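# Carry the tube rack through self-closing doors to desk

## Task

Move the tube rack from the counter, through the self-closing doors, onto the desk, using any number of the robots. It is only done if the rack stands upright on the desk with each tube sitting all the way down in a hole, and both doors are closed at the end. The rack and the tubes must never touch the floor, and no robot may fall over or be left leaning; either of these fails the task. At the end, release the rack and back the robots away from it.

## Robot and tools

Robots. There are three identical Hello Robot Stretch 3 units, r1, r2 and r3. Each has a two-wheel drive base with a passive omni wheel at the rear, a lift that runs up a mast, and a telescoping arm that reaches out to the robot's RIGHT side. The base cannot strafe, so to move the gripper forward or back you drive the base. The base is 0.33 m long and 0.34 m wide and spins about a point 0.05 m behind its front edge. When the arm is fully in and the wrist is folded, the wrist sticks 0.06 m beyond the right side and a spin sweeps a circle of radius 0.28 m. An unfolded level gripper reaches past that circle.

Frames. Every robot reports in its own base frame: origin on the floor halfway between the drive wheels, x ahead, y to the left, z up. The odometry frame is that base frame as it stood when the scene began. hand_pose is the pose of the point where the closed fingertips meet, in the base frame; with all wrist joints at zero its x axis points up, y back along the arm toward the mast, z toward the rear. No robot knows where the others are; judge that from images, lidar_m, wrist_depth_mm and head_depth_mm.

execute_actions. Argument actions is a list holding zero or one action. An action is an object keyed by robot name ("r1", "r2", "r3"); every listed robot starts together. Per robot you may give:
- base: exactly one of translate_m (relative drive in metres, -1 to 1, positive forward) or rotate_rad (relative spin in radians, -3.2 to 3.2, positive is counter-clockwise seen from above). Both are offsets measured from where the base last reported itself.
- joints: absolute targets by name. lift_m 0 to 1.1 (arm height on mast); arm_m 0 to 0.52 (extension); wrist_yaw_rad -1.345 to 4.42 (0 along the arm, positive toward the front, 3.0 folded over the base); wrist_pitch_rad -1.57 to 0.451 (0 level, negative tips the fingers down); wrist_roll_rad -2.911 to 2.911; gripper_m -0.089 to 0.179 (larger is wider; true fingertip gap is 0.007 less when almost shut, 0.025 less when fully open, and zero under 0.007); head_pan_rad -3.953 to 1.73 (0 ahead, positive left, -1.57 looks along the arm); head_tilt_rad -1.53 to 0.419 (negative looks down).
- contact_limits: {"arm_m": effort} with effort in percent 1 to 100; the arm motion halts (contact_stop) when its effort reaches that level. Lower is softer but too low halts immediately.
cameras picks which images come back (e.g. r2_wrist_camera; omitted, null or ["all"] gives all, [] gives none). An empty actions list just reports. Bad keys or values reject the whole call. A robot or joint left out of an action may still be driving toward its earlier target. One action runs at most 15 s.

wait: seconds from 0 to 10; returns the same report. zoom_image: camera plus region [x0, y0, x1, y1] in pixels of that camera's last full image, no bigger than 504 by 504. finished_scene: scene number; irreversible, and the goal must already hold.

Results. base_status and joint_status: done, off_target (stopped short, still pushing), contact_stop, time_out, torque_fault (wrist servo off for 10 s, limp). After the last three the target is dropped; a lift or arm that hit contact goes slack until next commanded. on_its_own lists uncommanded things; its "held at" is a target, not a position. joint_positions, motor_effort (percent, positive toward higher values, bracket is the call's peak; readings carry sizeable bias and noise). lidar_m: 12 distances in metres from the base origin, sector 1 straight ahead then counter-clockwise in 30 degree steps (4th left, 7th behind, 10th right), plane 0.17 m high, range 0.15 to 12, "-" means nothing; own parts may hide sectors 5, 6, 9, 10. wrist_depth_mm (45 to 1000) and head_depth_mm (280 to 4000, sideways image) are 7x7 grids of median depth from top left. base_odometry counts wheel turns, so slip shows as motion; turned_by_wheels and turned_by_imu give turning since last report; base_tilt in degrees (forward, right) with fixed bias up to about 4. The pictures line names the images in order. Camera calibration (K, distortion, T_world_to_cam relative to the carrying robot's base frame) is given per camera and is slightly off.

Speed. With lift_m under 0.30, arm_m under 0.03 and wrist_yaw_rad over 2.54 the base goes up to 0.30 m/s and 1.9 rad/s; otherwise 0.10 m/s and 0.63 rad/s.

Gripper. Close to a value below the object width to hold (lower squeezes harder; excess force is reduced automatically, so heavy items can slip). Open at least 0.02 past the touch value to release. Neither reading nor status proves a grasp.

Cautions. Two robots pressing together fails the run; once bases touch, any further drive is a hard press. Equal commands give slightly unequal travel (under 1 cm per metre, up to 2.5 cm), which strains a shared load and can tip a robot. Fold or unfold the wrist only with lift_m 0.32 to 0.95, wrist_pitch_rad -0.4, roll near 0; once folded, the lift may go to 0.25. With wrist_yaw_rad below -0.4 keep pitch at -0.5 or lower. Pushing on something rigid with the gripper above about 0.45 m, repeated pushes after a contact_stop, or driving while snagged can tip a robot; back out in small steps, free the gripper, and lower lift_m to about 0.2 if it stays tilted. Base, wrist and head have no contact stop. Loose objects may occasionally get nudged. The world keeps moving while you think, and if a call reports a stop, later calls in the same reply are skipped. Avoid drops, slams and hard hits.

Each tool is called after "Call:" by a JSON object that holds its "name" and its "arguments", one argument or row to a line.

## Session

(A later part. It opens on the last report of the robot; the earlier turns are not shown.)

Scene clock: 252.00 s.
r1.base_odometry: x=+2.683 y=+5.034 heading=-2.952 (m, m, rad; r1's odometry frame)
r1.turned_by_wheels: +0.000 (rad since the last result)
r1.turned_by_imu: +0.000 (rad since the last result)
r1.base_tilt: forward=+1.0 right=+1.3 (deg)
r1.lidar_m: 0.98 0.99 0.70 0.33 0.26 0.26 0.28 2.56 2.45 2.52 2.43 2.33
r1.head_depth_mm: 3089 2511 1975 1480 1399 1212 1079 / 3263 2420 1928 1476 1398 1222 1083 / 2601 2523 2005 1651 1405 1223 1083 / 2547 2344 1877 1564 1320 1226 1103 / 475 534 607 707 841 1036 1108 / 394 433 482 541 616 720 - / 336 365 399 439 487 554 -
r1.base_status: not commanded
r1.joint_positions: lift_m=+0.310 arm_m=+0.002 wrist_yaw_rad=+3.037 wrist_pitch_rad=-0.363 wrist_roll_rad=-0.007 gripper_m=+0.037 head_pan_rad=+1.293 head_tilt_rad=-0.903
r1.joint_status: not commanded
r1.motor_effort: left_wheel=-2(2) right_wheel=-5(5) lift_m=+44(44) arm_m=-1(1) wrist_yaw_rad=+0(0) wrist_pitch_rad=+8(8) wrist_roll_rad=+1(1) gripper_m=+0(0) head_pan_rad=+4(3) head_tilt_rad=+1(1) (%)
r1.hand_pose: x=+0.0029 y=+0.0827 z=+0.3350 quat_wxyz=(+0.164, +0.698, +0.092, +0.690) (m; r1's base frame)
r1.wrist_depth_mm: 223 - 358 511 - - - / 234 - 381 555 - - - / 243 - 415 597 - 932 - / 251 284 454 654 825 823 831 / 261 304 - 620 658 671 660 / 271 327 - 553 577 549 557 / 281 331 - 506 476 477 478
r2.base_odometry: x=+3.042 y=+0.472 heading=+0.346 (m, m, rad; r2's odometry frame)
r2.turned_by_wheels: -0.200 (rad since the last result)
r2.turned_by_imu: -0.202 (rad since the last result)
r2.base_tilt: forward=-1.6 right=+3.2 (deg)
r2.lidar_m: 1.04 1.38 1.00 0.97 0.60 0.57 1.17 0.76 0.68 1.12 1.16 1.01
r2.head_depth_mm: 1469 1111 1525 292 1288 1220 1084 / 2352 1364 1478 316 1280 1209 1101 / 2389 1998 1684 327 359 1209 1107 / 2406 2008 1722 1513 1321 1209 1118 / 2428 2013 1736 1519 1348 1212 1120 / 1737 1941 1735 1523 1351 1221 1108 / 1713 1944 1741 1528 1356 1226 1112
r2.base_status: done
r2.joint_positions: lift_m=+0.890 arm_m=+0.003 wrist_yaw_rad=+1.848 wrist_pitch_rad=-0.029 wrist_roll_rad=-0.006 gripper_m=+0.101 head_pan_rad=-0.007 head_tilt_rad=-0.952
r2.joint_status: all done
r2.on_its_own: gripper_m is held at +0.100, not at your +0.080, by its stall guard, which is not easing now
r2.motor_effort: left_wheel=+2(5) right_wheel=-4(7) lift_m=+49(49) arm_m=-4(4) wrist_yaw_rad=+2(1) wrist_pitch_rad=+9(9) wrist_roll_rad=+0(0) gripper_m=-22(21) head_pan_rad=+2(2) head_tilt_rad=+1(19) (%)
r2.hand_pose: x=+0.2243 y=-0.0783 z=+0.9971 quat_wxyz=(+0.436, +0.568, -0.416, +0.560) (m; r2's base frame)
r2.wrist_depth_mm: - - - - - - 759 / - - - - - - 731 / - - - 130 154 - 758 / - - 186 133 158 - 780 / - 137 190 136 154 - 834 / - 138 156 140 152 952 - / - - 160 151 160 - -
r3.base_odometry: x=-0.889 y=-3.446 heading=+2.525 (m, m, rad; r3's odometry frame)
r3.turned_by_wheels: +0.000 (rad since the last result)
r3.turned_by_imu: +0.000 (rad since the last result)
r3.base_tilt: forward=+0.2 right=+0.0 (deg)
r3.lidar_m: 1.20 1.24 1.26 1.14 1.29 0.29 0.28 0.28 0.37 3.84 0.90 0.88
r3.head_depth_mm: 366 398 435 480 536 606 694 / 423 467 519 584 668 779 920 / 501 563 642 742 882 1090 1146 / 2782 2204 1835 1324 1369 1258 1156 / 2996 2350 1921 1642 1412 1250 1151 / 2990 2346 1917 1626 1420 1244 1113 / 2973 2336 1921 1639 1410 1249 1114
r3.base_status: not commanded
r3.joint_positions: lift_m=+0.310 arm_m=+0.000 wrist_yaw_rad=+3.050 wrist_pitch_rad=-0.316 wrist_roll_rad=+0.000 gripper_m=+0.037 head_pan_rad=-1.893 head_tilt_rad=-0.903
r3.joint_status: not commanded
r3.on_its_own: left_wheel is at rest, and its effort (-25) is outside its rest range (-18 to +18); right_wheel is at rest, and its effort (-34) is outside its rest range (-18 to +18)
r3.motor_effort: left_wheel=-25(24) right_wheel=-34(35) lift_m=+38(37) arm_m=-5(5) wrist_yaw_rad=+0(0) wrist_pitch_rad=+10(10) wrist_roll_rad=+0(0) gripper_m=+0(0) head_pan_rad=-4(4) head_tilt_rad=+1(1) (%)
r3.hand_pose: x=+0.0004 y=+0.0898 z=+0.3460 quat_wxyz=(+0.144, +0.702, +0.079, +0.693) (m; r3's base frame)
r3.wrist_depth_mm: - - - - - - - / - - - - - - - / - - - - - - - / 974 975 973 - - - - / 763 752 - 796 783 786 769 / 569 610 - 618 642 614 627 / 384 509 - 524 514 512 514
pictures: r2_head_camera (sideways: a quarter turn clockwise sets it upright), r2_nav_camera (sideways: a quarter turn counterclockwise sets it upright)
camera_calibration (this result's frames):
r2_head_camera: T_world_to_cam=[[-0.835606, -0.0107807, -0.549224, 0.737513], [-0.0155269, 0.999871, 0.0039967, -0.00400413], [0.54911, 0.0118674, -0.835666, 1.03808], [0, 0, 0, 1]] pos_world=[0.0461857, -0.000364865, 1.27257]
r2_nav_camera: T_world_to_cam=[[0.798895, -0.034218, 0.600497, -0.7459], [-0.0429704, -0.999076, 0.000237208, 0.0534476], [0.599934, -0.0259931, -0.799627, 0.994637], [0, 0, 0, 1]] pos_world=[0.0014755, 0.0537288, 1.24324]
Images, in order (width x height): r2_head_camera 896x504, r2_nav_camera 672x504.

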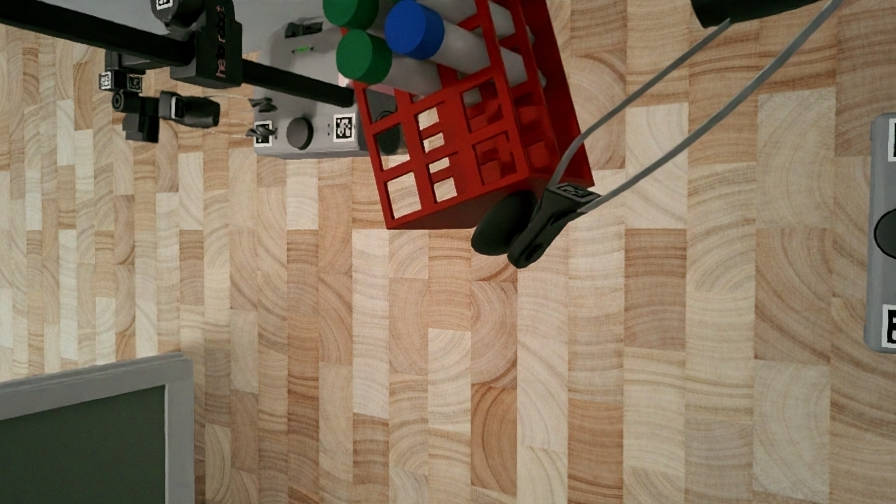

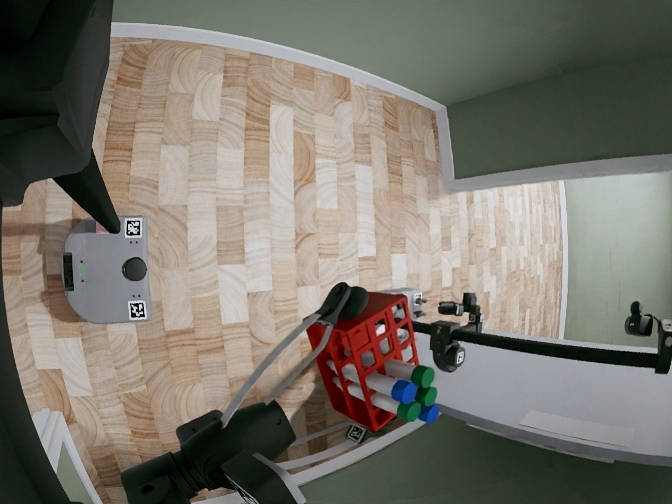

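Call:
{"name": "execute_actions", "arguments": {
  "actions": [
    {"r2":{"base":{"rotate_rad":0.15}},"r1":{"base":{"rotate_rad":-0.2}},"r3":{"joints":{"head_pan_rad":-2.9}}}
  ],
  "cameras": []
}}

Call:
{"name": "execute_actions", "arguments": {
  "actions": [
    {"r2":{"base":{"translate_m":0.7}},"r1":{"base":{"translate_m":0.95},"joints":{"head_pan_rad":-1.57,"head_tilt_rad":-1.3}}}
  ],
  "cameras": []
}}

Call:
{"name": "execute_actions", "arguments": {
  "actions": [
    {"r2":{"base":{"rotate_rad":-0.15},"joints":{"head_tilt_rad":-1.2}}}
  ],
  "cameras": ["r2_nav_camera","r2_head_camera","r1_nav_camera"]
}}

Scene clock: 254.53 s.
r1.base_odometry: x=+2.683 y=+5.034 heading=+3.131 (m, m, rad; r1's odometry frame)
r1.turned_by_wheels: -0.200 (rad since the last result)
r1.turned_by_imu: -0.199 (rad since the last result)
r1.base_tilt: forward=+1.0 right=+1.3 (deg)
r1.lidar_m: 1.29 0.99 1.13 0.40 0.28 0.27 0.27 0.36 2.44 2.45 2.64 2.33
r1.head_depth_mm: 1962 2253 1981 1639 1396 1217 1077 / 3092 2295 1991 1533 1405 1219 1081 / 3141 2333 1930 1530 1410 1222 1086 / 3270 2533 1983 1607 1402 1227 1104 / 2631 2525 2005 1617 1241 1200 1121 / 2528 642 682 737 800 878 - / 472 499 529 560 595 659 -
r1.base_status: done
r1.joint_positions: lift_m=+0.310 arm_m=+0.002 wrist_yaw_rad=+3.037 wrist_pitch_rad=-0.363 wrist_roll_rad=-0.007 gripper_m=+0.037 head_pan_rad=+1.293 head_tilt_rad=-0.902
r1.joint_status: not commanded
r1.motor_effort: left_wheel=+0(6) right_wheel=-8(12) lift_m=+44(43) arm_m=-1(1) wrist_yaw_rad=+0(0) wrist_pitch_rad=+8(8) wrist_roll_rad=+1(1) gripper_m=+0(0) head_pan_rad=+4(4) head_tilt_rad=+2(1) (%)
r1.hand_pose: x=+0.0029 y=+0.0827 z=+0.3350 quat_wxyz=(+0.164, +0.698, +0.092, +0.690) (m; r1's base frame)
r1.wrist_depth_mm: 249 - 462 - - - - / 263 - 490 - - - - / 268 - 534 - - - - / 275 322 566 788 831 833 821 / 281 341 - 666 668 666 671 / 287 360 - 551 573 556 564 / 293 357 - 506 481 480 478
r2.base_odometry: x=+3.042 y=+0.472 heading=+0.496 (m, m, rad; r2's odometry frame)
r2.turned_by_wheels: +0.150 (rad since the last result)
r2.turned_by_imu: +0.151 (rad since the last result)
r2.base_tilt: forward=-1.6 right=+3.2 (deg)
r2.lidar_m: 1.82 1.21 0.97 0.97 0.57 0.62 1.22 0.68 0.70 1.12 1.22 1.02
r2.head_depth_mm: 2357 1859 1494 292 1290 1215 1085 / 2370 1996 1709 315 1277 1209 1099 / 2376 1999 1716 328 819 1207 1108 / 2265 1948 1720 1514 1325 1214 1118 / 1765 1961 1733 1520 1346 1215 1117 / 1792 1975 1736 1525 1357 1219 1109 / 1795 1947 1742 1526 1351 1222 1110
r2.base_status: done
r2.joint_positions: lift_m=+0.890 arm_m=+0.003 wrist_yaw_rad=+1.848 wrist_pitch_rad=-0.029 wrist_roll_rad=-0.006 gripper_m=+0.101 head_pan_rad=-0.007 head_tilt_rad=-0.952
r2.joint_status: not commanded
r2.on_its_own: gripper_m is held at +0.100, not at your +0.080, by its stall guard, which is not easing now
r2.motor_effort: left_wheel=-3(6) right_wheel=+4(8) lift_m=+49(49) arm_m=-4(4) wrist_yaw_rad=+1(2) wrist_pitch_rad=+9(9) wrist_roll_rad=+0(0) gripper_m=-22(22) head_pan_rad=+3(3) head_tilt_rad=+0(1) (%)
r2.hand_pose: x=+0.2243 y=-0.0782 z=+0.9971 quat_wxyz=(+0.436, +0.568, -0.416, +0.560) (m; r2's base frame)
r2.wrist_depth_mm: 931 - - - - - - / 942 - - - - - 993 / 960 - - 130 155 - - / 996 - 186 134 158 - - / - 137 189 137 153 - 996 / 975 138 156 140 152 - 899 / - - 160 151 160 - 803
r3.base_odometry: x=-0.889 y=-3.446 heading=+2.525 (m, m, rad; r3's odometry frame)
r3.turned_by_wheels: +0.000 (rad since the last result)
r3.turned_by_imu: +0.001 (rad since the last result)
r3.base_tilt: forward=+0.1 right=+0.0 (deg)
r3.lidar_m: 1.20 1.24 1.28 1.14 1.29 0.29 0.27 0.28 0.37 3.84 0.90 0.88
r3.head_depth_mm: - - 297 351 446 611 898 / - - 300 361 460 638 - / - - 303 370 477 662 - / - - 310 380 493 701 965 / - - 317 391 512 739 1103 / - 287 324 402 531 783 1115 / - 290 332 414 552 826 1112
r3.base_status: not commanded
r3.joint_positions: lift_m=+0.310 arm_m=+0.000 wrist_yaw_rad=+3.050 wrist_pitch_rad=-0.316 wrist_roll_rad=+0.000 gripper_m=+0.037 head_pan_rad=-2.893 head_tilt_rad=-0.903
r3.joint_status: all done
r3.on_its_own: left_wheel is at rest, and its effort (-25) is outside its rest range (-18 to +18); right_wheel is at rest, and its effort (-34) is outside its rest range (-18 to +18)
r3.motor_effort: left_wheel=-25(25) right_wheel=-34(34) lift_m=+37(37) arm_m=-4(4) wrist_yaw_rad=+0(0) wrist_pitch_rad=+10(10) wrist_roll_rad=+0(0) gripper_m=+0(0) head_pan_rad=-3(52) head_tilt_rad=+1(1) (%)
r3.hand_pose: x=+0.0004 y=+0.0898 z=+0.3460 quat_wxyz=(+0.144, +0.702, +0.079, +0.693) (m; r3's base frame)
r3.wrist_depth_mm: - - - - - - - / - - - - - - - / - - - - - - - / - - 980 990 - - - / 754 756 - 801 753 766 763 / 560 609 - 610 647 620 621 / 382 514 - 537 514 517 513
pictures: none
No camera images: the call's "cameras" was empty. Leave "cameras" out to get every camera's image.

Scene clock: 265.60 s.
r1.base_odometry: x=+1.733 y=+5.044 heading=+3.131 (m, m, rad; r1's odometry frame)
r1.turned_by_wheels: +0.000 (rad since the last result)
r1.turned_by_imu: -0.006 (rad since the last result)
r1.base_tilt: forward=+1.0 right=+1.3 (deg)
r1.lidar_m: 0.77 0.46 0.41 0.41 0.35 0.73 2.73 3.05 2.72 2.69 1.62 1.42
r1.head_depth_mm: 1635 1508 1396 1309 1223 1176 1075 / 1641 1513 1407 1315 1241 - - / 1647 1519 1413 1308 - - - / 1662 1527 1410 1312 1231 - 1094 / 1665 1536 1417 1321 1242 1163 1100 / 1663 1539 1429 1323 1237 1170 1104 / 1673 1537 1421 1325 1242 1169 1076
r1.base_status: done
r1.joint_positions: lift_m=+0.310 arm_m=+0.002 wrist_yaw_rad=+3.037 wrist_pitch_rad=-0.363 wrist_roll_rad=-0.007 gripper_m=+0.037 head_pan_rad=-1.565 head_tilt_rad=-1.285
r1.joint_status: all done
r1.motor_effort: left_wheel=+1(10) right_wheel=-2(8) lift_m=+44(44) arm_m=-1(1) wrist_yaw_rad=+1(1) wrist_pitch_rad=+8(8) wrist_roll_rad=+1(0) gripper_m=-1(1) head_pan_rad=-2(44) head_tilt_rad=-9(37) (%)
r1.hand_pose: x=+0.0029 y=+0.0827 z=+0.3350 quat_wxyz=(+0.164, +0.698, +0.092, +0.690) (m; r1's base frame)
r1.wrist_depth_mm: 350 - 421 408 394 383 369 / 381 - - 443 427 407 395 / 425 - 500 478 458 440 421 / 479 437 750 523 503 477 454 / 549 495 - 567 530 515 493 / 557 539 - 557 554 545 525 / 479 487 - 509 481 481 478
r2.base_odometry: x=+3.657 y=+0.805 heading=+0.496 (m, m, rad; r2's odometry frame)
r2.turned_by_wheels: +0.000 (rad since the last result)
r2.turned_by_imu: +0.003 (rad since the last result)
r2.base_tilt: forward=-1.6 right=+3.3 (deg)
r2.lidar_m: 1.12 1.09 0.88 0.87 0.95 1.15 1.23 1.28 1.22 0.64 0.49 0.54
r2.head_depth_mm: 2357 1978 1735 292 1166 1154 1086 / 2367 1989 1707 315 1280 1204 1101 / 2390 1991 1716 327 823 1207 1108 / 2405 1960 1692 1510 1322 1214 1119 / 1066 1251 1577 1516 1347 1216 1122 / 1078 1301 1615 1520 1357 1219 1109 / 1101 1333 1645 1519 1354 1222 1110
r2.base_status: done
r2.joint_positions: lift_m=+0.890 arm_m=+0.003 wrist_yaw_rad=+1.848 wrist_pitch_rad=-0.029 wrist_roll_rad=-0.006 gripper_m=+0.101 head_pan_rad=-0.007 head_tilt_rad=-0.952
r2.joint_status: not commanded
r2.on_its_own: gripper_m is held at +0.100, not at your +0.080, by its stall guard, which is not easing now
r2.motor_effort: left_wheel=-4(4) right_wheel=+3(6) lift_m=+50(49) arm_m=-4(4) wrist_yaw_rad=+1(2) wrist_pitch_rad=+9(9) wrist_roll_rad=+0(0) gripper_m=-22(21) head_pan_rad=+3(3) head_tilt_rad=+0(0) (%)
r2.hand_pose: x=+0.2243 y=-0.0782 z=+0.9971 quat_wxyz=(+0.436, +0.568, -0.416, +0.560) (m; r2's base frame)
r2.wrist_depth_mm: 831 - - - - - - / 844 - - - - - - / 904 - - 129 153 - - / 889 - 185 133 157 - - / 884 137 190 136 153 - - / 873 138 157 140 152 - - / - - 160 150 160 - -
r3.base_odometry: x=-0.889 y=-3.446 heading=+2.525 (m, m, rad; r3's odometry frame)
r3.turned_by_wheels: +0.000 (rad since the last result)
r3.turned_by_imu: +0.003 (rad since the last result)
r3.base_tilt: forward=+0.2 right=+0.1 (deg)
r3.lidar_m: 1.20 1.24 0.53 1.61 1.29 0.29 0.27 0.28 0.37 3.85 0.90 0.88
r3.head_depth_mm: - - 298 352 445 610 898 / - - 300 361 461 639 - / - - 304 370 477 661 - / - - 309 380 493 701 967 / - - 317 391 512 739 1105 / - 287 324 403 531 780 1118 / - 290 331 414 552 829 1115
r3.base_status: not commanded
r3.joint_positions: lift_m=+0.310 arm_m=+0.000 wrist_yaw_rad=+3.050 wrist_pitch_rad=-0.316 wrist_roll_rad=+0.000 gripper_m=+0.037 head_pan_rad=-2.893 head_tilt_rad=-0.903
r3.joint_status: not commanded
r3.on_its_own: left_wheel is at rest, and its effort (-25) is outside its rest range (-18 to +18); right_wheel is at rest, and its effort (-34) is outside its rest range (-18 to +18)
r3.motor_effort: left_wheel=-25(25) right_wheel=-34(34) lift_m=+37(37) arm_m=-5(5) wrist_yaw_rad=+0(0) wrist_pitch_rad=+10(10) wrist_roll_rad=+0(0) gripper_m=+1(0) head_pan_rad=-4(4) head_tilt_rad=+1(2) (%)
r3.hand_pose: x=+0.0004 y=+0.0898 z=+0.3460 quat_wxyz=(+0.144, +0.702, +0.079, +0.693) (m; r3's base frame)
r3.wrist_depth_mm: - - - - - - - / - - - - - - - / - - - - - - - / 993 981 - 935 654 700 - / 750 753 - 747 607 704 776 / 555 605 - 612 641 621 612 / 381 504 - 531 513 519 517
pictures: none
No camera images: the call's "cameras" was empty. Leave "cameras" out to get every camera's image.

Scene clock: 266.83 s.
r1.base_odometry: x=+1.733 y=+5.044 heading=+3.131 (m, m, rad; r1's odometry frame)
r1.turned_by_wheels: +0.000 (rad since the last result)
r1.turned_by_imu: +0.000 (rad since the last result)
r1.base_tilt: forward=+0.9 right=+1.3 (deg)
r1.lidar_m: 0.77 0.46 0.41 0.41 0.43 0.84 2.73 3.06 2.72 2.70 1.62 1.42
r1.head_depth_mm: 1631 1516 1400 1305 1230 1170 1075 / 1650 1507 1402 1308 1239 - - / 1655 1521 1409 1316 - - - / 1660 1524 1418 1327 1232 - 1090 / 1662 1528 1422 1320 1233 1162 1101 / 1652 1543 1420 1321 1239 1166 1097 / 1675 1540 1422 1329 1241 1171 1079
r1.base_status: not commanded
r1.joint_positions: lift_m=+0.310 arm_m=+0.002 wrist_yaw_rad=+3.037 wrist_pitch_rad=-0.363 wrist_roll_rad=-0.007 gripper_m=+0.037 head_pan_rad=-1.565 head_tilt_rad=-1.285
r1.joint_status: not commanded
r1.motor_effort: left_wheel=+1(1) right_wheel=-2(2) lift_m=+44(44) arm_m=-1(0) wrist_yaw_rad=+0(0) wrist_pitch_rad=+8(8) wrist_roll_rad=+1(1) gripper_m=+0(0) head_pan_rad=-2(2) head_tilt_rad=-9(8) (%)
r1.hand_pose: x=+0.0029 y=+0.0827 z=+0.3350 quat_wxyz=(+0.164, +0.698, +0.092, +0.690) (m; r1's base frame)
r1.wrist_depth_mm: 431 - 405 409 395 382 370 / 469 - 433 443 428 408 396 / 510 - 472 482 461 444 424 / 579 545 527 526 501 476 463 / 633 603 - 563 531 518 496 / 553 558 - 552 558 542 518 / 483 490 - 508 480 478 478
r2.base_odometry: x=+3.657 y=+0.805 heading=+0.346 (m, m, rad; r2's odometry frame)
r2.turned_by_wheels: -0.150 (rad since the last result)
r2.turned_by_imu: -0.152 (rad since the last result)
r2.base_tilt: forward=-1.6 right=+3.3 (deg)
r2.lidar_m: 1.14 1.12 0.90 0.87 0.90 1.15 1.15 1.27 1.26 1.21 0.49 0.54
r2.head_depth_mm: 1661 - 313 1153 1232 1173 1108 / 1668 1491 318 1303 1243 1177 1103 / 1665 1531 311 1315 1247 1200 - / 1669 1548 1443 1338 1255 1214 - / 1680 1535 1440 1344 1255 1205 1102 / 1243 1511 1448 1346 1264 1188 1106 / 1219 1515 1448 1352 1273 1192 1144
r2.base_status: done
r2.joint_positions: lift_m=+0.890 arm_m=+0.003 wrist_yaw_rad=+1.848 wrist_pitch_rad=-0.029 wrist_roll_rad=-0.006 gripper_m=+0.101 head_pan_rad=-0.007 head_tilt_rad=-1.185
r2.joint_status: all done
r2.on_its_own: gripper_m is held at +0.100, not at your +0.080, by its stall guard, which is not easing now
r2.motor_effort: left_wheel=+1(4) right_wheel=-3(8) lift_m=+50(49) arm_m=-4(4) wrist_yaw_rad=+2(2) wrist_pitch_rad=+9(9) wrist_roll_rad=+0(0) gripper_m=-21(22) head_pan_rad=+3(3) head_tilt_rad=-8(26) (%)
r2.hand_pose: x=+0.2243 y=-0.0782 z=+0.9971 quat_wxyz=(+0.436, +0.568, -0.416, +0.560) (m; r2's base frame)
r2.wrist_depth_mm: 966 - - - - - - / 956 - - - - - 952 / 954 - - 129 154 - 852 / 968 - 186 133 158 - 830 / - 137 189 136 154 - 827 / 972 138 157 140 152 - 789 / - - 160 151 160 - 722
r3.base_odometry: x=-0.889 y=-3.446 heading=+2.525 (m, m, rad; r3's odometry frame)
r3.turned_by_wheels: +0.000 (rad since the last result)
r3.turned_by_imu: +0.000 (rad since the last result)
r3.base_tilt: forward=+0.2 right=+0.0 (deg)
r3.lidar_m: 1.20 1.24 0.53 1.61 1.29 0.29 0.27 0.28 0.37 3.86 0.90 0.88
r3.head_depth_mm: - - 298 351 447 609 901 / - - 300 361 460 638 - / - - 304 371 475 663 - / - - 310 380 493 703 964 / - - 317 391 511 740 1107 / - 286 324 402 531 780 1120 / - 290 332 414 552 826 1115
r3.base_status: not commanded
r3.joint_positions: lift_m=+0.310 arm_m=+0.000 wrist_yaw_rad=+3.050 wrist_pitch_rad=-0.316 wrist_roll_rad=+0.000 gripper_m=+0.037 head_pan_rad=-2.893 head_tilt_rad=-0.903
r3.joint_status: not commanded
r3.on_its_own: left_wheel is at rest, and its effort (-25) is outside its rest range (-18 to +18); right_wheel is at rest, and its effort (-34) is outside its rest range (-18 to +18)
r3.motor_effort: left_wheel=-25(25) right_wheel=-34(34) lift_m=+36(37) arm_m=-4(4) wrist_yaw_rad=+0(0) wrist_pitch_rad=+10(10) wrist_roll_rad=+0(0) gripper_m=+0(0) head_pan_rad=-3(4) head_tilt_rad=+1(1) (%)
r3.hand_pose: x=+0.0004 y=+0.0898 z=+0.3460 quat_wxyz=(+0.144, +0.702, +0.079, +0.693) (m; r3's base frame)
r3.wrist_depth_mm: - - - - - - - / - - - - - - - / - - - - - - - / 990 982 976 - 651 701 - / 753 753 - 767 618 665 774 / 565 615 - 605 641 617 609 / 384 513 - 527 516 518 514
pictures: r1_nav_camera (sideways: a quarter turn counterclockwise sets it upright), r2_head_camera (sideways: a quarter turn clockwise sets it upright), r2_nav_camera (sideways: a quarter turn counterclockwise sets it upright)
camera_calibration (this result's frames):
r1_nav_camera: T_world_to_cam=[[0.0680519, -0.943017, 0.325713, -0.384088], [-0.996308, -0.0813588, -0.0273923, 0.0952946], [0.0523309, -0.322646, -0.945072, 1.18313], [0, 0, 0, 1]] pos_world=[0.0591662, 0.0272853, 1.24586]
r2_head_camera: T_world_to_cam=[[-0.939991, -0.0101087, -0.341049, 0.466994], [-0.014045, 0.99986, 0.00907448, -0.0106219], [0.340909, 0.0133199, -0.940002, 1.17492], [0, 0, 0, 1]] pos_world=[0.0382804, -0.000308738, 1.26379]
r2_nav_camera: T_world_to_cam=[[0.91613, -0.0349798, 0.399352, -0.484594], [-0.0418863, -0.999086, 0.00857763, 0.0425841], [0.398687, -0.0245856, -0.916758, 1.14809], [0, 0, 0, 1]] pos_world=[-0.0119947, 0.0538207, 1.24568]
Images, in order (width x height): r1_nav_camera 672x504, r2_head_camera 896x504, r2_nav_camera 672x504.

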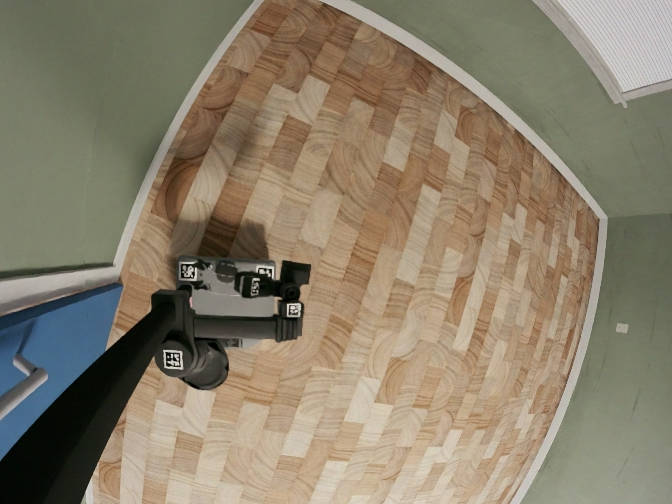

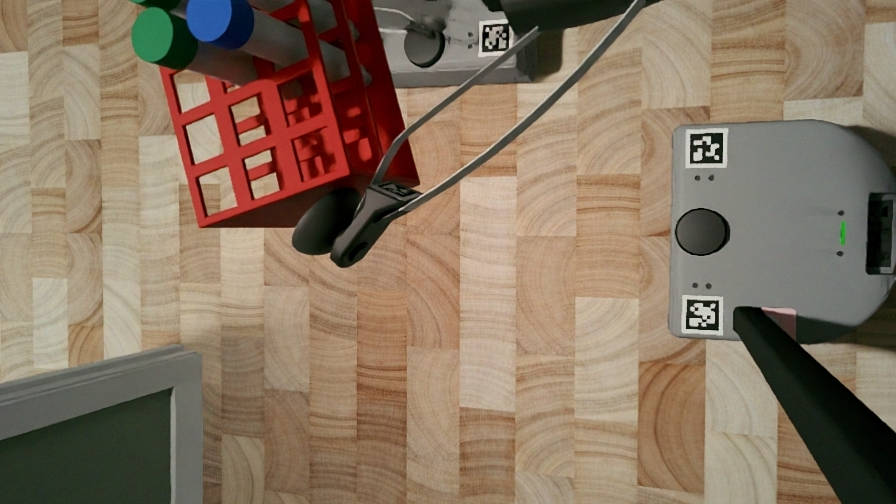

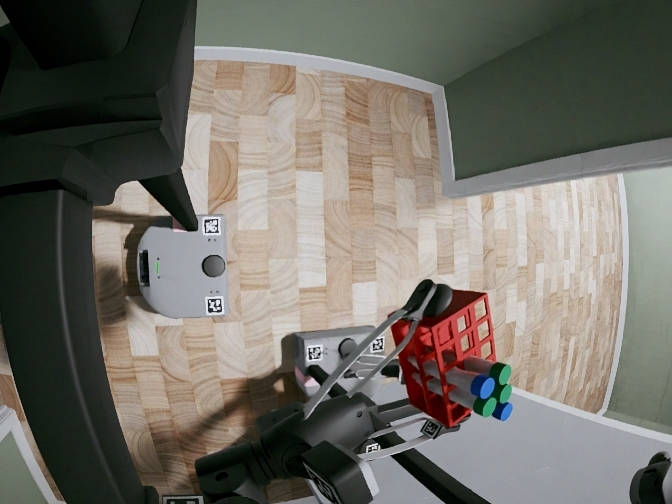

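Call:
{"name": "execute_actions", "arguments": {
  "actions": [
    {"r2":{"base":{"translate_m":0.75}}}
  ],
  "cameras": ["r2_nav_camera"]
}}

Call:
{"name": "execute_actions", "arguments": {
  "actions": [
    {"r2":{"base":{"translate_m":1.0}}}
  ],
  "cameras": ["r2_nav_camera"]
}}

Scene clock: 276.10 s.
r1.base_odometry: x=+1.733 y=+5.044 heading=+3.131 (m, m, rad; r1's odometry frame)
r1.turned_by_wheels: +0.000 (rad since the last result)
r1.turned_by_imu: -0.002 (rad since the last result)
r1.base_tilt: forward=+0.9 right=+1.3 (deg)
r1.lidar_m: 0.77 0.46 0.41 0.41 0.48 0.88 2.72 3.08 2.73 2.69 1.61 1.42
r1.head_depth_mm: 1643 1504 1398 1313 1226 1177 1076 / 1647 1509 1411 1314 1239 - - / 1654 1521 1405 1316 - - - / 1655 1523 1415 1323 1236 - 1094 / 1665 1526 1420 1322 1235 1166 1102 / 1667 1531 1426 1321 1240 1168 1101 / 1669 1535 1426 1326 1238 1173 1077
r1.base_status: not commanded
r1.joint_positions: lift_m=+0.310 arm_m=+0.002 wrist_yaw_rad=+3.037 wrist_pitch_rad=-0.363 wrist_roll_rad=-0.007 gripper_m=+0.037 head_pan_rad=-1.565 head_tilt_rad=-1.285
r1.joint_status: not commanded
r1.motor_effort: left_wheel=+0(1) right_wheel=-2(2) lift_m=+44(44) arm_m=-1(1) wrist_yaw_rad=+0(0) wrist_pitch_rad=+8(8) wrist_roll_rad=+1(1) gripper_m=+0(0) head_pan_rad=-2(3) head_tilt_rad=-8(9) (%)
r1.hand_pose: x=+0.0029 y=+0.0827 z=+0.3350 quat_wxyz=(+0.164, +0.698, +0.092, +0.690) (m; r1's base frame)
r1.wrist_depth_mm: 470 - 417 410 399 382 369 / 507 - 460 440 425 414 394 / 562 - 492 481 455 445 423 / 620 599 546 521 504 478 460 / 657 641 - 568 533 515 494 / 552 552 - 561 559 539 519 / 483 489 - 501 479 481 482
r2.base_odometry: x=+4.363 y=+1.059 heading=+0.346 (m, m, rad; r2's odometry frame)
r2.turned_by_wheels: +0.000 (rad since the last result)
r2.turned_by_imu: +0.003 (rad since the last result)
r2.base_tilt: forward=-1.6 right=+3.2 (deg)
r2.lidar_m: 3.57 0.45 0.48 0.87 0.90 1.24 1.88 0.42 0.40 0.59 0.61 3.15
r2.head_depth_mm: 1664 - 312 1327 1248 1175 988 / 1658 1506 318 1319 1249 1180 1105 / 1670 1518 311 1312 1249 1206 - / 1674 1546 1444 1340 1250 1206 - / 1682 1553 1441 1342 1257 1204 1105 / 1686 1556 1448 1199 1259 1191 1102 / 1704 1563 794 930 1267 1190 1144
r2.base_status: done
r2.joint_positions: lift_m=+0.890 arm_m=+0.003 wrist_yaw_rad=+1.848 wrist_pitch_rad=-0.029 wrist_roll_rad=-0.006 gripper_m=+0.101 head_pan_rad=-0.007 head_tilt_rad=-1.185
r2.joint_status: not commanded
r2.on_its_own: gripper_m is held at +0.100, not at your +0.080, by its stall guard, which is not easing now
r2.motor_effort: left_wheel=+1(7) right_wheel=-3(5) lift_m=+50(50) arm_m=-4(4) wrist_yaw_rad=+1(1) wrist_pitch_rad=+9(9) wrist_roll_rad=+0(0) gripper_m=-21(22) head_pan_rad=+3(3) head_tilt_rad=-7(8) (%)
r2.hand_pose: x=+0.2243 y=-0.0782 z=+0.9971 quat_wxyz=(+0.436, +0.568, -0.416, +0.560) (m; r2's base frame)
r2.wrist_depth_mm: 370 - - - - - - / 376 - - - - - - / 396 - - 130 155 - - / 399 511 186 133 159 - - / 404 137 189 136 154 - - / 413 138 156 140 151 - - / 442 486 160 150 161 - -
r3.base_odometry: x=-0.889 y=-3.446 heading=+2.525 (m, m, rad; r3's odometry frame)
r3.turned_by_wheels: +0.000 (rad since the last result)
r3.turned_by_imu: +0.003 (rad since the last result)
r3.base_tilt: forward=+0.2 right=+0.0 (deg)
r3.lidar_m: 1.20 1.24 1.66 1.61 1.29 0.29 0.27 0.28 0.37 3.86 0.90 0.40
r3.head_depth_mm: - - 298 352 446 612 896 / - - 300 361 461 638 - / - - 304 371 476 663 - / - - 310 381 493 702 967 / - - 317 391 511 740 1102 / - 287 324 403 531 780 1118 / - 290 331 414 553 833 1119
r3.base_status: not commanded
r3.joint_positions: lift_m=+0.310 arm_m=+0.000 wrist_yaw_rad=+3.050 wrist_pitch_rad=-0.316 wrist_roll_rad=+0.000 gripper_m=+0.037 head_pan_rad=-2.893 head_tilt_rad=-0.903
r3.joint_status: not commanded
r3.on_its_own: left_wheel is at rest, and its effort (-25) is outside its rest range (-18 to +18); right_wheel is at rest, and its effort (-34) is outside its rest range (-18 to +18)
r3.motor_effort: left_wheel=-25(25) right_wheel=-34(34) lift_m=+36(37) arm_m=-4(4) wrist_yaw_rad=+0(0) wrist_pitch_rad=+11(10) wrist_roll_rad=+0(0) gripper_m=+0(1) head_pan_rad=-4(3) head_tilt_rad=+1(1) (%)
r3.hand_pose: x=+0.0004 y=+0.0898 z=+0.3460 quat_wxyz=(+0.144, +0.702, +0.079, +0.693) (m; r3's base frame)
r3.wrist_depth_mm: - - - - - - - / - - - - - - - / - - - - - - - / 987 - - - - - - / 750 770 - 818 766 760 769 / 565 616 - 605 631 626 619 / 382 505 - 532 508 514 520
pictures: r2_nav_camera (sideways: a quarter turn counterclockwise sets it upright)
camera_calibration (this result's frames):
r2_nav_camera: T_world_to_cam=[[0.916227, -0.0349798, 0.399129, -0.484304], [-0.0418835, -0.999086, 0.00858616, 0.0425729], [0.398463, -0.0245838, -0.916855, 1.14822], [0, 0, 0, 1]] pos_world=[-0.0120084, 0.0538208, 1.24569]
Images, in order (width x height): r2_nav_camera 672x504.

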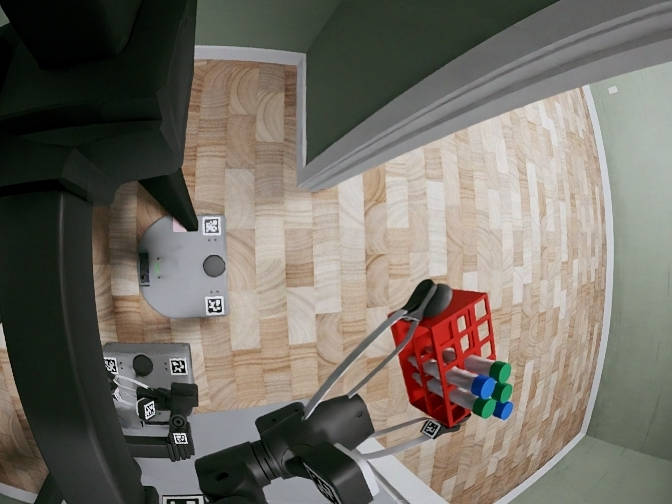

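Scene clock: 287.07 s.
r1.base_odometry: x=+1.733 y=+5.044 heading=+3.131 (m, m, rad; r1's odometry frame)
r1.turned_by_wheels: +0.000 (rad since the last result)
r1.turned_by_imu: -0.002 (rad since the last result)
r1.base_tilt: forward=+0.9 right=+1.3 (deg)
r1.lidar_m: 0.77 0.46 0.41 0.41 0.48 0.88 2.73 3.08 2.73 2.68 1.62 1.42
r1.head_depth_mm: 1638 1513 1404 1310 1223 1176 1073 / 1641 1519 1404 1310 1239 - - / 1644 1518 1409 1318 - - - / 1651 1527 1407 1320 1232 - 1095 / 1659 1523 1420 1324 1237 1172 1101 / 1669 1536 1417 1323 1242 1166 1105 / 1678 1538 1422 1332 1247 1170 1077
r1.base_status: not commanded
r1.joint_positions: lift_m=+0.310 arm_m=+0.002 wrist_yaw_rad=+3.037 wrist_pitch_rad=-0.363 wrist_roll_rad=-0.007 gripper_m=+0.037 head_pan_rad=-1.565 head_tilt_rad=-1.285
r1.joint_status: not commanded
r1.motor_effort: left_wheel=+0(1) right_wheel=-2(2) lift_m=+44(44) arm_m=-1(1) wrist_yaw_rad=+1(1) wrist_pitch_rad=+8(8) wrist_roll_rad=+1(0) gripper_m=+1(0) head_pan_rad=-3(2) head_tilt_rad=-8(9) (%)
r1.hand_pose: x=+0.0029 y=+0.0827 z=+0.3350 quat_wxyz=(+0.164, +0.698, +0.092, +0.690) (m; r1's base frame)
r1.wrist_depth_mm: 466 - 422 411 400 383 373 / 503 - 455 446 424 408 395 / 559 - 486 477 457 441 422 / 613 588 531 519 496 478 459 / 655 643 - 570 531 513 495 / 559 551 - 555 556 543 523 / 481 495 - 501 478 481 479
r2.base_odometry: x=+5.304 y=+1.399 heading=+0.346 (m, m, rad; r2's odometry frame)
r2.turned_by_wheels: +0.000 (rad since the last result)
r2.turned_by_imu: +0.004 (rad since the last result)
r2.base_tilt: forward=-1.6 right=+3.3 (deg)
r2.lidar_m: 2.60 2.70 2.53 2.05 0.76 0.60 1.28 0.88 0.82 2.08 2.33 2.70
r2.head_depth_mm: 1652 - 312 1325 1243 1168 1109 / 1668 1505 318 1321 1249 1175 1104 / 1669 1525 311 1308 1252 1201 - / 1680 1549 1440 1338 1254 1206 - / 1679 1556 1442 1341 1264 1204 1104 / 1686 1556 1444 1351 1264 1192 1106 / 1697 1566 1454 1355 1266 1191 1147
r2.base_status: done
r2.joint_positions: lift_m=+0.890 arm_m=+0.003 wrist_yaw_rad=+1.848 wrist_pitch_rad=-0.029 wrist_roll_rad=-0.006 gripper_m=+0.101 head_pan_rad=-0.007 head_tilt_rad=-1.186
r2.joint_status: not commanded
r2.on_its_own: gripper_m is held at +0.100, not at your +0.080, by its stall guard, which is not easing now
r2.motor_effort: left_wheel=+0(5) right_wheel=-3(3) lift_m=+49(49) arm_m=-4(4) wrist_yaw_rad=+2(2) wrist_pitch_rad=+9(9) wrist_roll_rad=+0(0) gripper_m=-21(22) head_pan_rad=+3(3) head_tilt_rad=-7(7) (%)
r2.hand_pose: x=+0.2243 y=-0.0782 z=+0.9971 quat_wxyz=(+0.436, +0.568, -0.416, +0.560) (m; r2's base frame)
r2.wrist_depth_mm: - - - - - - - / - - - - - - - / - - - 129 155 - - / - - 186 132 159 - - / - 136 190 136 153 - - / - 138 156 140 151 - - / - - 160 151 159 - -
r3.base_odometry: x=-0.889 y=-3.446 heading=+2.525 (m, m, rad; r3's odometry frame)
r3.turned_by_wheels: +0.000 (rad since the last result)
r3.turned_by_imu: +0.003 (rad since the last result)
r3.base_tilt: forward=+0.1 right=+0.0 (deg)
r3.lidar_m: 1.20 1.24 1.66 1.60 1.29 0.29 0.27 0.28 0.37 1.30 0.90 0.88
r3.head_depth_mm: - - 298 352 446 611 898 / - - 300 360 461 639 - / - - 303 371 477 661 - / - - 309 380 493 700 965 / - - 317 391 512 737 1107 / - 287 324 403 531 783 1118 / - 290 332 415 552 828 1117
r3.base_status: not commanded
r3.joint_positions: lift_m=+0.310 arm_m=+0.000 wrist_yaw_rad=+3.050 wrist_pitch_rad=-0.316 wrist_roll_rad=+0.000 gripper_m=+0.037 head_pan_rad=-2.893 head_tilt_rad=-0.903
r3.joint_status: not commanded
r3.on_its_own: left_wheel is at rest, and its effort (-25) is outside its rest range (-18 to +18); right_wheel is at rest, and its effort (-34) is outside its rest range (-18 to +18)
r3.motor_effort: left_wheel=-25(25) right_wheel=-34(34) lift_m=+37(37) arm_m=-4(4) wrist_yaw_rad=+0(0) wrist_pitch_rad=+10(10) wrist_roll_rad=+0(0) gripper_m=+0(0) head_pan_rad=-4(3) head_tilt_rad=+1(1) (%)
r3.hand_pose: x=+0.0004 y=+0.0898 z=+0.3460 quat_wxyz=(+0.144, +0.702, +0.079, +0.693) (m; r3's base frame)
r3.wrist_depth_mm: - - - - - - - / - - - - - - - / - - - - - - - / 978 - - - - - - / 765 751 - 807 765 768 786 / 568 606 - 612 637 605 620 / 382 509 - 528 513 513 514
pictures: r2_nav_camera (sideways: a quarter turn counterclockwise sets it upright)
camera_calibration (this result's frames):
r2_nav_camera: T_world_to_cam=[[0.916257, -0.0349801, 0.399061, -0.484216], [-0.041883, -0.999086, 0.00858875, 0.0425696], [0.398396, -0.0245834, -0.916884, 1.14826], [0, 0, 0, 1]] pos_world=[-0.0120125, 0.0538208, 1.24569]
Images, in order (width x height): r2_nav_camera 672x504.

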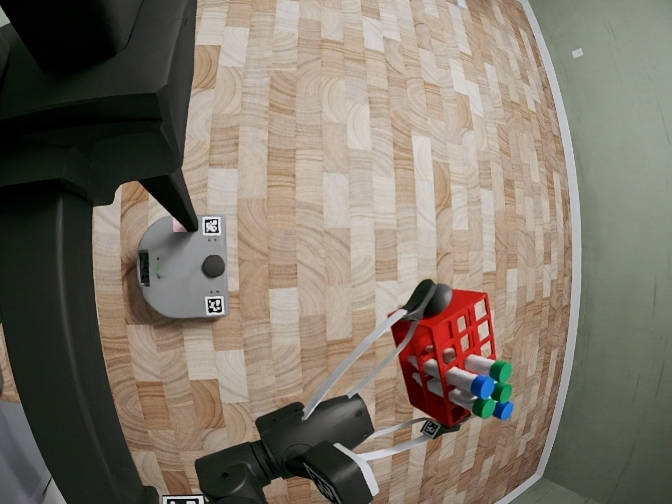

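Call:
{"name": "execute_actions", "arguments": {
  "actions": [
    {"r2":{"base":{"rotate_rad":1.0},"joints":{"head_tilt_rad":-0.8}},"r3":{"base":{"rotate_rad":-0.15},"joints":{"head_pan_rad":-1.57,"head_tilt_rad":-1.2}}}
  ],
  "cameras": []
}}

Call:
{"name": "execute_actions", "arguments": {
  "actions": [
    {"r2":{"base":{"translate_m":1.0}},"r3":{"base":{"translate_m":1.0}}}
  ],
  "cameras": []
}}

Call:
{"name": "execute_actions", "arguments": {
  "actions": [
    {"r2":{"base":{"rotate_rad":0.5},"joints":{"wrist_yaw_rad":1.57}}}
  ],
  "cameras": ["r2_nav_camera","r2_head_camera","r3_nav_camera"]
}}

Scene clock: 291.07 s.
r1.base_odometry: x=+1.733 y=+5.044 heading=+3.131 (m, m, rad; r1's odometry frame)
r1.turned_by_wheels: +0.000 (rad since the last result)
r1.turned_by_imu: -0.001 (rad since the last result)
r1.base_tilt: forward=+1.0 right=+1.3 (deg)
r1.lidar_m: 0.77 0.46 0.41 0.41 0.48 0.88 2.73 3.09 2.73 2.68 1.61 1.42
r1.head_depth_mm: 1642 1515 1403 1303 1230 1173 1076 / 1634 1517 1401 1313 1242 - - / 1657 1518 1410 1315 - - - / 1655 1526 1410 1312 1234 - 1094 / 1663 1537 1415 1320 1238 1164 1097 / 1669 1529 1421 1326 1243 1167 1104 / 1673 1543 1423 1327 1248 1167 1077
r1.base_status: not commanded
r1.joint_positions: lift_m=+0.310 arm_m=+0.002 wrist_yaw_rad=+3.037 wrist_pitch_rad=-0.363 wrist_roll_rad=-0.007 gripper_m=+0.037 head_pan_rad=-1.565 head_tilt_rad=-1.285
r1.joint_status: not commanded
r1.motor_effort: left_wheel=+0(1) right_wheel=-2(2) lift_m=+44(44) arm_m=-1(1) wrist_yaw_rad=+1(0) wrist_pitch_rad=+8(8) wrist_roll_rad=+1(0) gripper_m=+0(1) head_pan_rad=-3(2) head_tilt_rad=-8(9) (%)
r1.hand_pose: x=+0.0029 y=+0.0827 z=+0.3350 quat_wxyz=(+0.164, +0.698, +0.092, +0.690) (m; r1's base frame)
r1.wrist_depth_mm: 473 - 421 412 398 380 368 / 504 - 452 445 424 408 395 / 563 - 493 486 462 440 425 / 620 590 537 522 498 483 458 / 652 643 - 567 533 516 500 / 551 557 - 555 552 539 521 / 484 491 - 503 483 478 482
r2.base_odometry: x=+5.304 y=+1.399 heading=+1.346 (m, m, rad; r2's odometry frame)
r2.turned_by_wheels: +1.000 (rad since the last result)
r2.turned_by_imu: +1.011 (rad since the last result)
r2.base_tilt: forward=-1.6 right=+3.3 (deg)
r2.lidar_m: 2.53 2.07 0.79 0.60 2.92 0.88 0.82 1.76 2.29 2.73 2.60 2.67
r2.head_depth_mm: 3014 2515 2017 1726 291 1224 1124 / 2974 2538 2024 1691 309 1203 1123 / 2665 2482 2036 1683 318 1199 1127 / 2605 2559 2043 1695 1444 1249 1126 / 2446 2566 2050 1700 1456 1271 1131 / 2321 2501 2056 1709 1454 1275 1133 / 1791 2440 2010 1713 1461 1273 1136
r2.base_status: done
r2.joint_positions: lift_m=+0.890 arm_m=+0.003 wrist_yaw_rad=+1.848 wrist_pitch_rad=-0.029 wrist_roll_rad=-0.006 gripper_m=+0.101 head_pan_rad=-0.007 head_tilt_rad=-0.803
r2.joint_status: all done
r2.on_its_own: gripper_m is held at +0.100, not at your +0.080, by its stall guard, which is not easing now
r2.motor_effort: left_wheel=-3(6) right_wheel=+3(10) lift_m=+49(50) arm_m=-4(4) wrist_yaw_rad=+2(2) wrist_pitch_rad=+9(9) wrist_roll_rad=+0(0) gripper_m=-22(20) head_pan_rad=+3(4) head_tilt_rad=+1(26) (%)
r2.hand_pose: x=+0.2243 y=-0.0782 z=+0.9971 quat_wxyz=(+0.436, +0.568, -0.416, +0.560) (m; r2's base frame)
r2.wrist_depth_mm: - - - - - - - / - - - - - - - / - - - 129 153 - - / - - 186 132 158 - - / - 138 189 136 154 - - / - 138 158 139 152 - - / - - 160 151 160 - -
r3.base_odometry: x=-0.889 y=-3.446 heading=+2.375 (m, m, rad; r3's odometry frame)
r3.turned_by_wheels: -0.150 (rad since the last result)
r3.turned_by_imu: -0.146 (rad since the last result)
r3.base_tilt: forward=+0.1 right=+0.0 (deg)
r3.lidar_m: 1.20 1.21 1.47 1.67 1.55 0.31 0.27 0.27 0.33 0.61 1.16 0.88
r3.head_depth_mm: 503 543 589 644 709 790 - / 624 686 761 856 968 1017 - / 1800 1620 1121 1267 1265 - - / 1806 1631 1483 1365 1279 - - / 1789 1623 1475 1358 1261 1177 1091 / 1790 1582 1476 1359 1258 1175 1097 / 1766 1428 1455 1353 1257 1169 1093
r3.base_status: done
r3.joint_positions: lift_m=+0.310 arm_m=+0.000 wrist_yaw_rad=+3.050 wrist_pitch_rad=-0.316 wrist_roll_rad=+0.000 gripper_m=+0.037 head_pan_rad=-1.577 head_tilt_rad=-1.186
r3.joint_status: all done
r3.motor_effort: left_wheel=-3(15) right_wheel=-15(34) lift_m=+37(36) arm_m=-4(4) wrist_yaw_rad=+0(0) wrist_pitch_rad=+10(10) wrist_roll_rad=+0(0) gripper_m=+0(0) head_pan_rad=+3(48) head_tilt_rad=-9(36) (%)
r3.hand_pose: x=+0.0004 y=+0.0898 z=+0.3460 quat_wxyz=(+0.144, +0.702, +0.079, +0.693) (m; r3's base frame)
r3.wrist_depth_mm: - - - - - - - / - - - - - - - / - - - - - - - / 995 991 999 - - - - / 746 760 - 804 762 767 760 / 608 602 - 610 640 623 617 / 504 511 - 529 507 516 512
pictures: none
No camera images: the call's "cameras" was empty. Leave "cameras" out to get every camera's image.

Scene clock: 302.33 s.
r1.base_odometry: x=+1.733 y=+5.044 heading=+3.131 (m, m, rad; r1's odometry frame)
r1.turned_by_wheels: +0.000 (rad since the last result)
r1.turned_by_imu: -0.002 (rad since the last result)
r1.base_tilt: forward=+0.9 right=+1.4 (deg)
r1.lidar_m: 0.77 0.46 0.41 0.41 0.48 0.88 2.73 3.08 2.73 2.70 1.61 1.42
r1.head_depth_mm: 1647 1514 1404 1309 1220 1176 1079 / 1638 1518 1411 1314 1242 - - / 1651 1519 1409 1318 - - - / 1656 1522 1420 1316 1230 - 1093 / 1656 1530 1421 1324 1233 1165 1099 / 1665 1536 1416 1324 1236 1169 1100 / 1674 1540 1429 1335 1242 1164 1079
r1.base_status: not commanded
r1.joint_positions: lift_m=+0.310 arm_m=+0.002 wrist_yaw_rad=+3.037 wrist_pitch_rad=-0.363 wrist_roll_rad=-0.007 gripper_m=+0.037 head_pan_rad=-1.565 head_tilt_rad=-1.285
r1.joint_status: not commanded
r1.motor_effort: left_wheel=+1(0) right_wheel=-2(2) lift_m=+44(44) arm_m=-1(1) wrist_yaw_rad=+1(1) wrist_pitch_rad=+8(8) wrist_roll_rad=+1(0) gripper_m=+0(0) head_pan_rad=-2(3) head_tilt_rad=-9(9) (%)
r1.hand_pose: x=+0.0029 y=+0.0827 z=+0.3350 quat_wxyz=(+0.164, +0.698, +0.092, +0.690) (m; r1's base frame)
r1.wrist_depth_mm: 472 - 424 412 396 385 370 / 508 - 453 441 426 406 394 / 558 - 487 484 467 435 425 / 617 588 537 529 498 475 457 / 656 629 - 571 534 519 495 / 553 546 - 549 558 539 525 / 478 491 - 504 479 482 478
r2.base_odometry: x=+5.527 y=+2.374 heading=+1.346 (m, m, rad; r2's odometry frame)
r2.turned_by_wheels: +0.000 (rad since the last result)
r2.turned_by_imu: +0.004 (rad since the last result)
r2.base_tilt: forward=-1.6 right=+3.3 (deg)
r2.lidar_m: 1.54 1.23 1.24 1.12 1.07 1.09 1.61 3.06 3.05 2.17 2.06 2.13
r2.head_depth_mm: 2021 2362 2021 1727 292 1219 1121 / 1783 2264 2020 1690 309 1201 1125 / 1492 1207 1919 1689 317 1202 1125 / 1502 1164 2054 1693 1461 1248 1125 / 1510 1132 1996 1708 1454 1267 1132 / 1453 1135 1935 1705 1460 1277 1133 / 1419 1141 1869 1711 1469 1281 1136
r2.base_status: done
r2.joint_positions: lift_m=+0.890 arm_m=+0.003 wrist_yaw_rad=+1.848 wrist_pitch_rad=-0.029 wrist_roll_rad=-0.006 gripper_m=+0.101 head_pan_rad=-0.007 head_tilt_rad=-0.803
r2.joint_status: not commanded
r2.on_its_own: gripper_m is held at +0.100, not at your +0.080, by its stall guard, which is not easing now
r2.motor_effort: left_wheel=-3(5) right_wheel=+3(8) lift_m=+49(49) arm_m=-4(4) wrist_yaw_rad=+2(2) wrist_pitch_rad=+9(9) wrist_roll_rad=+0(0) gripper_m=-21(20) head_pan_rad=+2(3) head_tilt_rad=+1(2) (%)
r2.hand_pose: x=+0.2243 y=-0.0782 z=+0.9971 quat_wxyz=(+0.436, +0.568, -0.416, +0.560) (m; r2's base frame)
r2.wrist_depth_mm: - - - - - - - / - - - - - - - / - - - 130 153 - - / - - 185 133 158 - - / 854 137 190 137 154 - - / - 138 157 140 152 - - / - - 161 150 160 - -
r3.base_odometry: x=-1.610 y=-2.753 heading=+2.376 (m, m, rad; r3's odometry frame)
r3.turned_by_wheels: +0.000 (rad since the last result)
r3.turned_by_imu: +0.001 (rad since the last result)
r3.base_tilt: forward=+0.2 right=+0.0 (deg)
r3.lidar_m: 0.22 0.22 0.27 0.52 1.78 2.06 1.86 0.69 0.50 0.45 0.39 0.25
r3.head_depth_mm: 507 627 829 1130 1267 1186 - / 494 619 820 1200 1267 1195 - / 482 601 792 1163 1277 - - / 471 581 761 1094 1278 - - / 459 564 730 1040 1257 1181 1096 / 448 549 705 984 1244 1150 1023 / 438 532 679 897 909 800 710
r3.base_status: done
r3.joint_positions: lift_m=+0.310 arm_m=+0.000 wrist_yaw_rad=+3.050 wrist_pitch_rad=-0.316 wrist_roll_rad=+0.000 gripper_m=+0.037 head_pan_rad=-1.577 head_tilt_rad=-1.186
r3.joint_status: not commanded
r3.motor_effort: left_wheel=+2(4) right_wheel=-4(14) lift_m=+36(37) arm_m=-4(4) wrist_yaw_rad=+0(0) wrist_pitch_rad=+10(11) wrist_roll_rad=+0(0) gripper_m=+0(0) head_pan_rad=+5(4) head_tilt_rad=-9(9) (%)
r3.hand_pose: x=+0.0004 y=+0.0898 z=+0.3460 quat_wxyz=(+0.144, +0.702, +0.079, +0.693) (m; r3's base frame)
r3.wrist_depth_mm: - - - 717 397 272 209 / - - - 752 408 279 212 / - - - 832 425 287 217 / 973 - 992 827 443 295 221 / 754 744 - 754 449 303 226 / 611 603 - 619 412 310 231 / 510 508 - 525 476 319 237
pictures: none
No camera images: the call's "cameras" was empty. Leave "cameras" out to get every camera's image.

Scene clock: 304.07 s.
r1.base_odometry: x=+1.733 y=+5.044 heading=+3.131 (m, m, rad; r1's odometry frame)
r1.turned_by_wheels: +0.000 (rad since the last result)
r1.turned_by_imu: +0.000 (rad since the last result)
r1.base_tilt: forward=+1.0 right=+1.3 (deg)
r1.lidar_m: 0.77 0.46 0.41 0.41 0.48 0.88 2.73 3.07 2.72 2.69 1.62 1.42
r1.head_depth_mm: 1639 1513 1403 1306 1226 1170 1075 / 1647 1511 1407 1316 1243 - - / 1655 1513 1410 1317 - - - / 1651 1524 1407 1320 1230 - 1094 / 1656 1532 1415 1327 1232 1163 1099 / 1661 1534 1418 1322 1242 1165 1103 / 1678 1544 1423 1325 1243 1168 1078
r1.base_status: not commanded
r1.joint_positions: lift_m=+0.310 arm_m=+0.002 wrist_yaw_rad=+3.037 wrist_pitch_rad=-0.363 wrist_roll_rad=-0.007 gripper_m=+0.037 head_pan_rad=-1.565 head_tilt_rad=-1.285
r1.joint_status: not commanded
r1.motor_effort: left_wheel=+1(0) right_wheel=-2(2) lift_m=+44(44) arm_m=-1(1) wrist_yaw_rad=+0(0) wrist_pitch_rad=+8(8) wrist_roll_rad=+0(1) gripper_m=+1(0) head_pan_rad=-2(3) head_tilt_rad=-8(9) (%)
r1.hand_pose: x=+0.0029 y=+0.0827 z=+0.3350 quat_wxyz=(+0.164, +0.698, +0.092, +0.690) (m; r1's base frame)
r1.wrist_depth_mm: 467 - 422 412 396 383 369 / 503 - 456 445 425 409 392 / 560 - 493 477 458 440 423 / 616 592 543 520 502 477 454 / 660 635 - 569 535 516 497 / 554 551 - 559 554 536 516 / 481 491 - 509 477 475 476
r2.base_odometry: x=+5.527 y=+2.374 heading=+1.846 (m, m, rad; r2's odometry frame)
r2.turned_by_wheels: +0.500 (rad since the last result)
r2.turned_by_imu: +0.505 (rad since the last result)
r2.base_tilt: forward=-1.6 right=+3.2 (deg)
r2.lidar_m: 1.26 1.23 1.12 1.06 1.09 1.53 3.06 3.12 2.18 2.06 2.11 1.54
r2.head_depth_mm: 1411 1114 1939 1686 317 1219 1126 / 1427 1112 1918 1691 1389 1264 1125 / 1428 1119 1926 1692 1447 1268 1125 / 1424 1124 1938 1687 1452 1270 1128 / 1417 1130 1946 1705 1454 1272 1131 / 1414 1134 1541 1665 1460 1277 1135 / 1434 1139 1926 1718 1468 1278 1135
r2.base_status: done
r2.joint_positions: lift_m=+0.890 arm_m=+0.003 wrist_yaw_rad=+1.572 wrist_pitch_rad=-0.029 wrist_roll_rad=-0.006 gripper_m=+0.101 head_pan_rad=-0.007 head_tilt_rad=-0.803
r2.joint_status: all done
r2.on_its_own: gripper_m is held at +0.100, not at your +0.080, by its stall guard, which is not easing now
r2.motor_effort: left_wheel=-3(6) right_wheel=+3(7) lift_m=+49(50) arm_m=-4(4) wrist_yaw_rad=-3(3) wrist_pitch_rad=+9(9) wrist_roll_rad=+0(0) gripper_m=-21(21) head_pan_rad=+3(3) head_tilt_rad=+1(1) (%)
r2.hand_pose: x=+0.2341 y=-0.1477 z=+0.9971 quat_wxyz=(+0.509, +0.506, -0.490, +0.495) (m; r2's base frame)
r2.wrist_depth_mm: - - - - - - - / - - - - - - - / - - - 130 154 - - / - - 186 134 158 - - / - 138 189 136 154 - - / - 137 157 141 152 - - / - - 160 151 160 - -
r3.base_odometry: x=-1.610 y=-2.753 heading=+2.376 (m, m, rad; r3's odometry frame)
r3.turned_by_wheels: +0.000 (rad since the last result)
r3.turned_by_imu: +0.000 (rad since the last result)
r3.base_tilt: forward=+0.2 right=+0.0 (deg)
r3.lidar_m: 0.22 0.22 0.27 0.52 1.78 2.06 1.86 0.80 0.50 0.46 0.39 0.25
r3.head_depth_mm: 508 629 867 1335 1271 1183 - / 495 618 820 1241 1262 1193 - / 482 599 793 1161 1284 - - / 470 582 763 1098 1276 - - / 458 565 728 1039 1257 1176 1097 / 448 548 703 986 1242 1149 1022 / 438 533 679 900 908 799 709
r3.base_status: not commanded
r3.joint_positions: lift_m=+0.310 arm_m=+0.000 wrist_yaw_rad=+3.050 wrist_pitch_rad=-0.316 wrist_roll_rad=+0.000 gripper_m=+0.037 head_pan_rad=-1.577 head_tilt_rad=-1.186
r3.joint_status: not commanded
r3.motor_effort: left_wheel=+2(2) right_wheel=-3(3) lift_m=+37(37) arm_m=-4(4) wrist_yaw_rad=+0(0) wrist_pitch_rad=+10(11) wrist_roll_rad=+0(0) gripper_m=+0(1) head_pan_rad=+4(4) head_tilt_rad=-9(9) (%)
r3.hand_pose: x=+0.0004 y=+0.0898 z=+0.3460 quat_wxyz=(+0.144, +0.702, +0.079, +0.693) (m; r3's base frame)
r3.wrist_depth_mm: - - - 718 397 273 209 / - - - 761 408 280 213 / - - - 814 423 287 217 / 991 998 - 857 443 293 220 / 740 742 - 761 452 303 227 / 612 615 - 610 417 312 230 / 505 511 - 528 477 321 236
pictures: r2_head_camera (sideways: a quarter turn clockwise sets it upright), r2_nav_camera (sideways: a quarter turn counterclockwise sets it upright), r3_nav_camera (sideways: a quarter turn counterclockwise sets it upright)
camera_calibration (this result's frames):
r2_head_camera: T_world_to_cam=[[-0.745174, -0.0114851, -0.666771, 0.890112], [-0.0159801, 0.999872, 0.000636492, 0.000372803], [0.666678, 0.0111294, -0.745263, 0.919826], [0, 0, 0, 1]] pos_world=[0.0500676, -0.000386847, 1.27901]
r2_nav_camera: T_world_to_cam=[[0.701284, -0.0334689, 0.712096, -0.890721], [-0.0425, -0.999083, -0.00510269, 0.0603972], [0.711614, -0.0266857, -0.702064, 0.867085], [0, 0, 0, 1]] pos_world=[0.010186, 0.0536691, 1.24334]
r3_nav_camera: T_world_to_cam=[[-0.0455073, -0.945227, 0.323225, -0.370643], [-0.997893, 0.0280311, -0.0585214, 0.134945], [0.0462556, -0.325207, -0.944511, 1.18118], [0, 0, 0, 1]] pos_world=[0.0631576, 0.0300032, 1.24334]
Images, in order (width x height): r2_head_camera 896x504, r2_nav_camera 672x504, r3_nav_camera 672x504.

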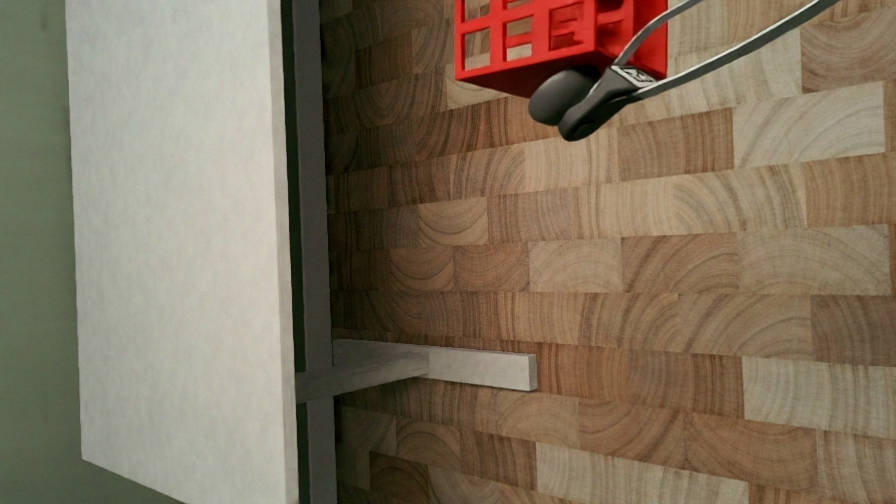

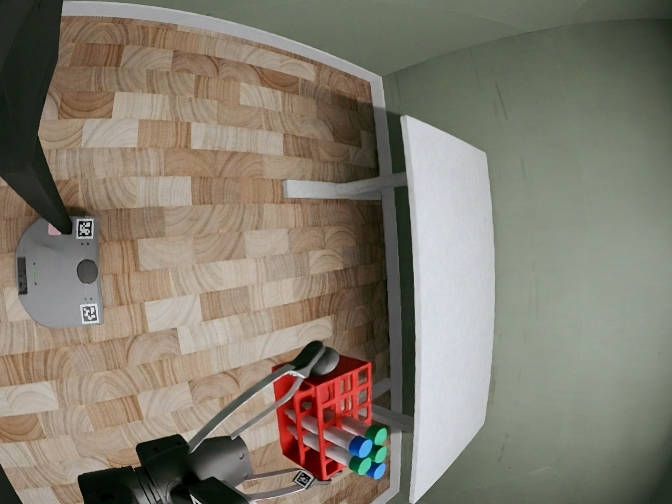

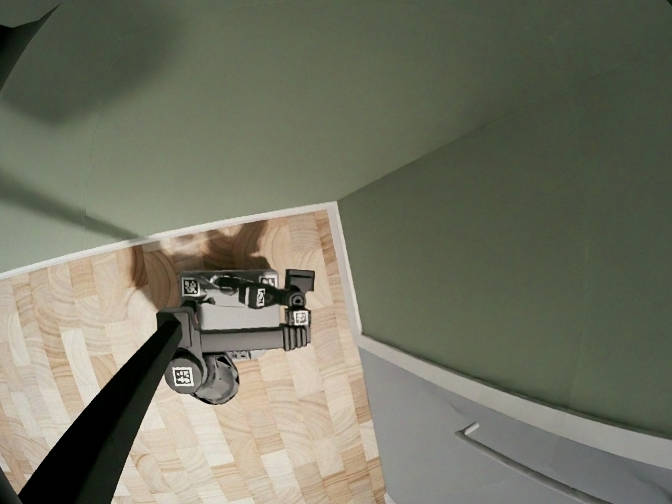

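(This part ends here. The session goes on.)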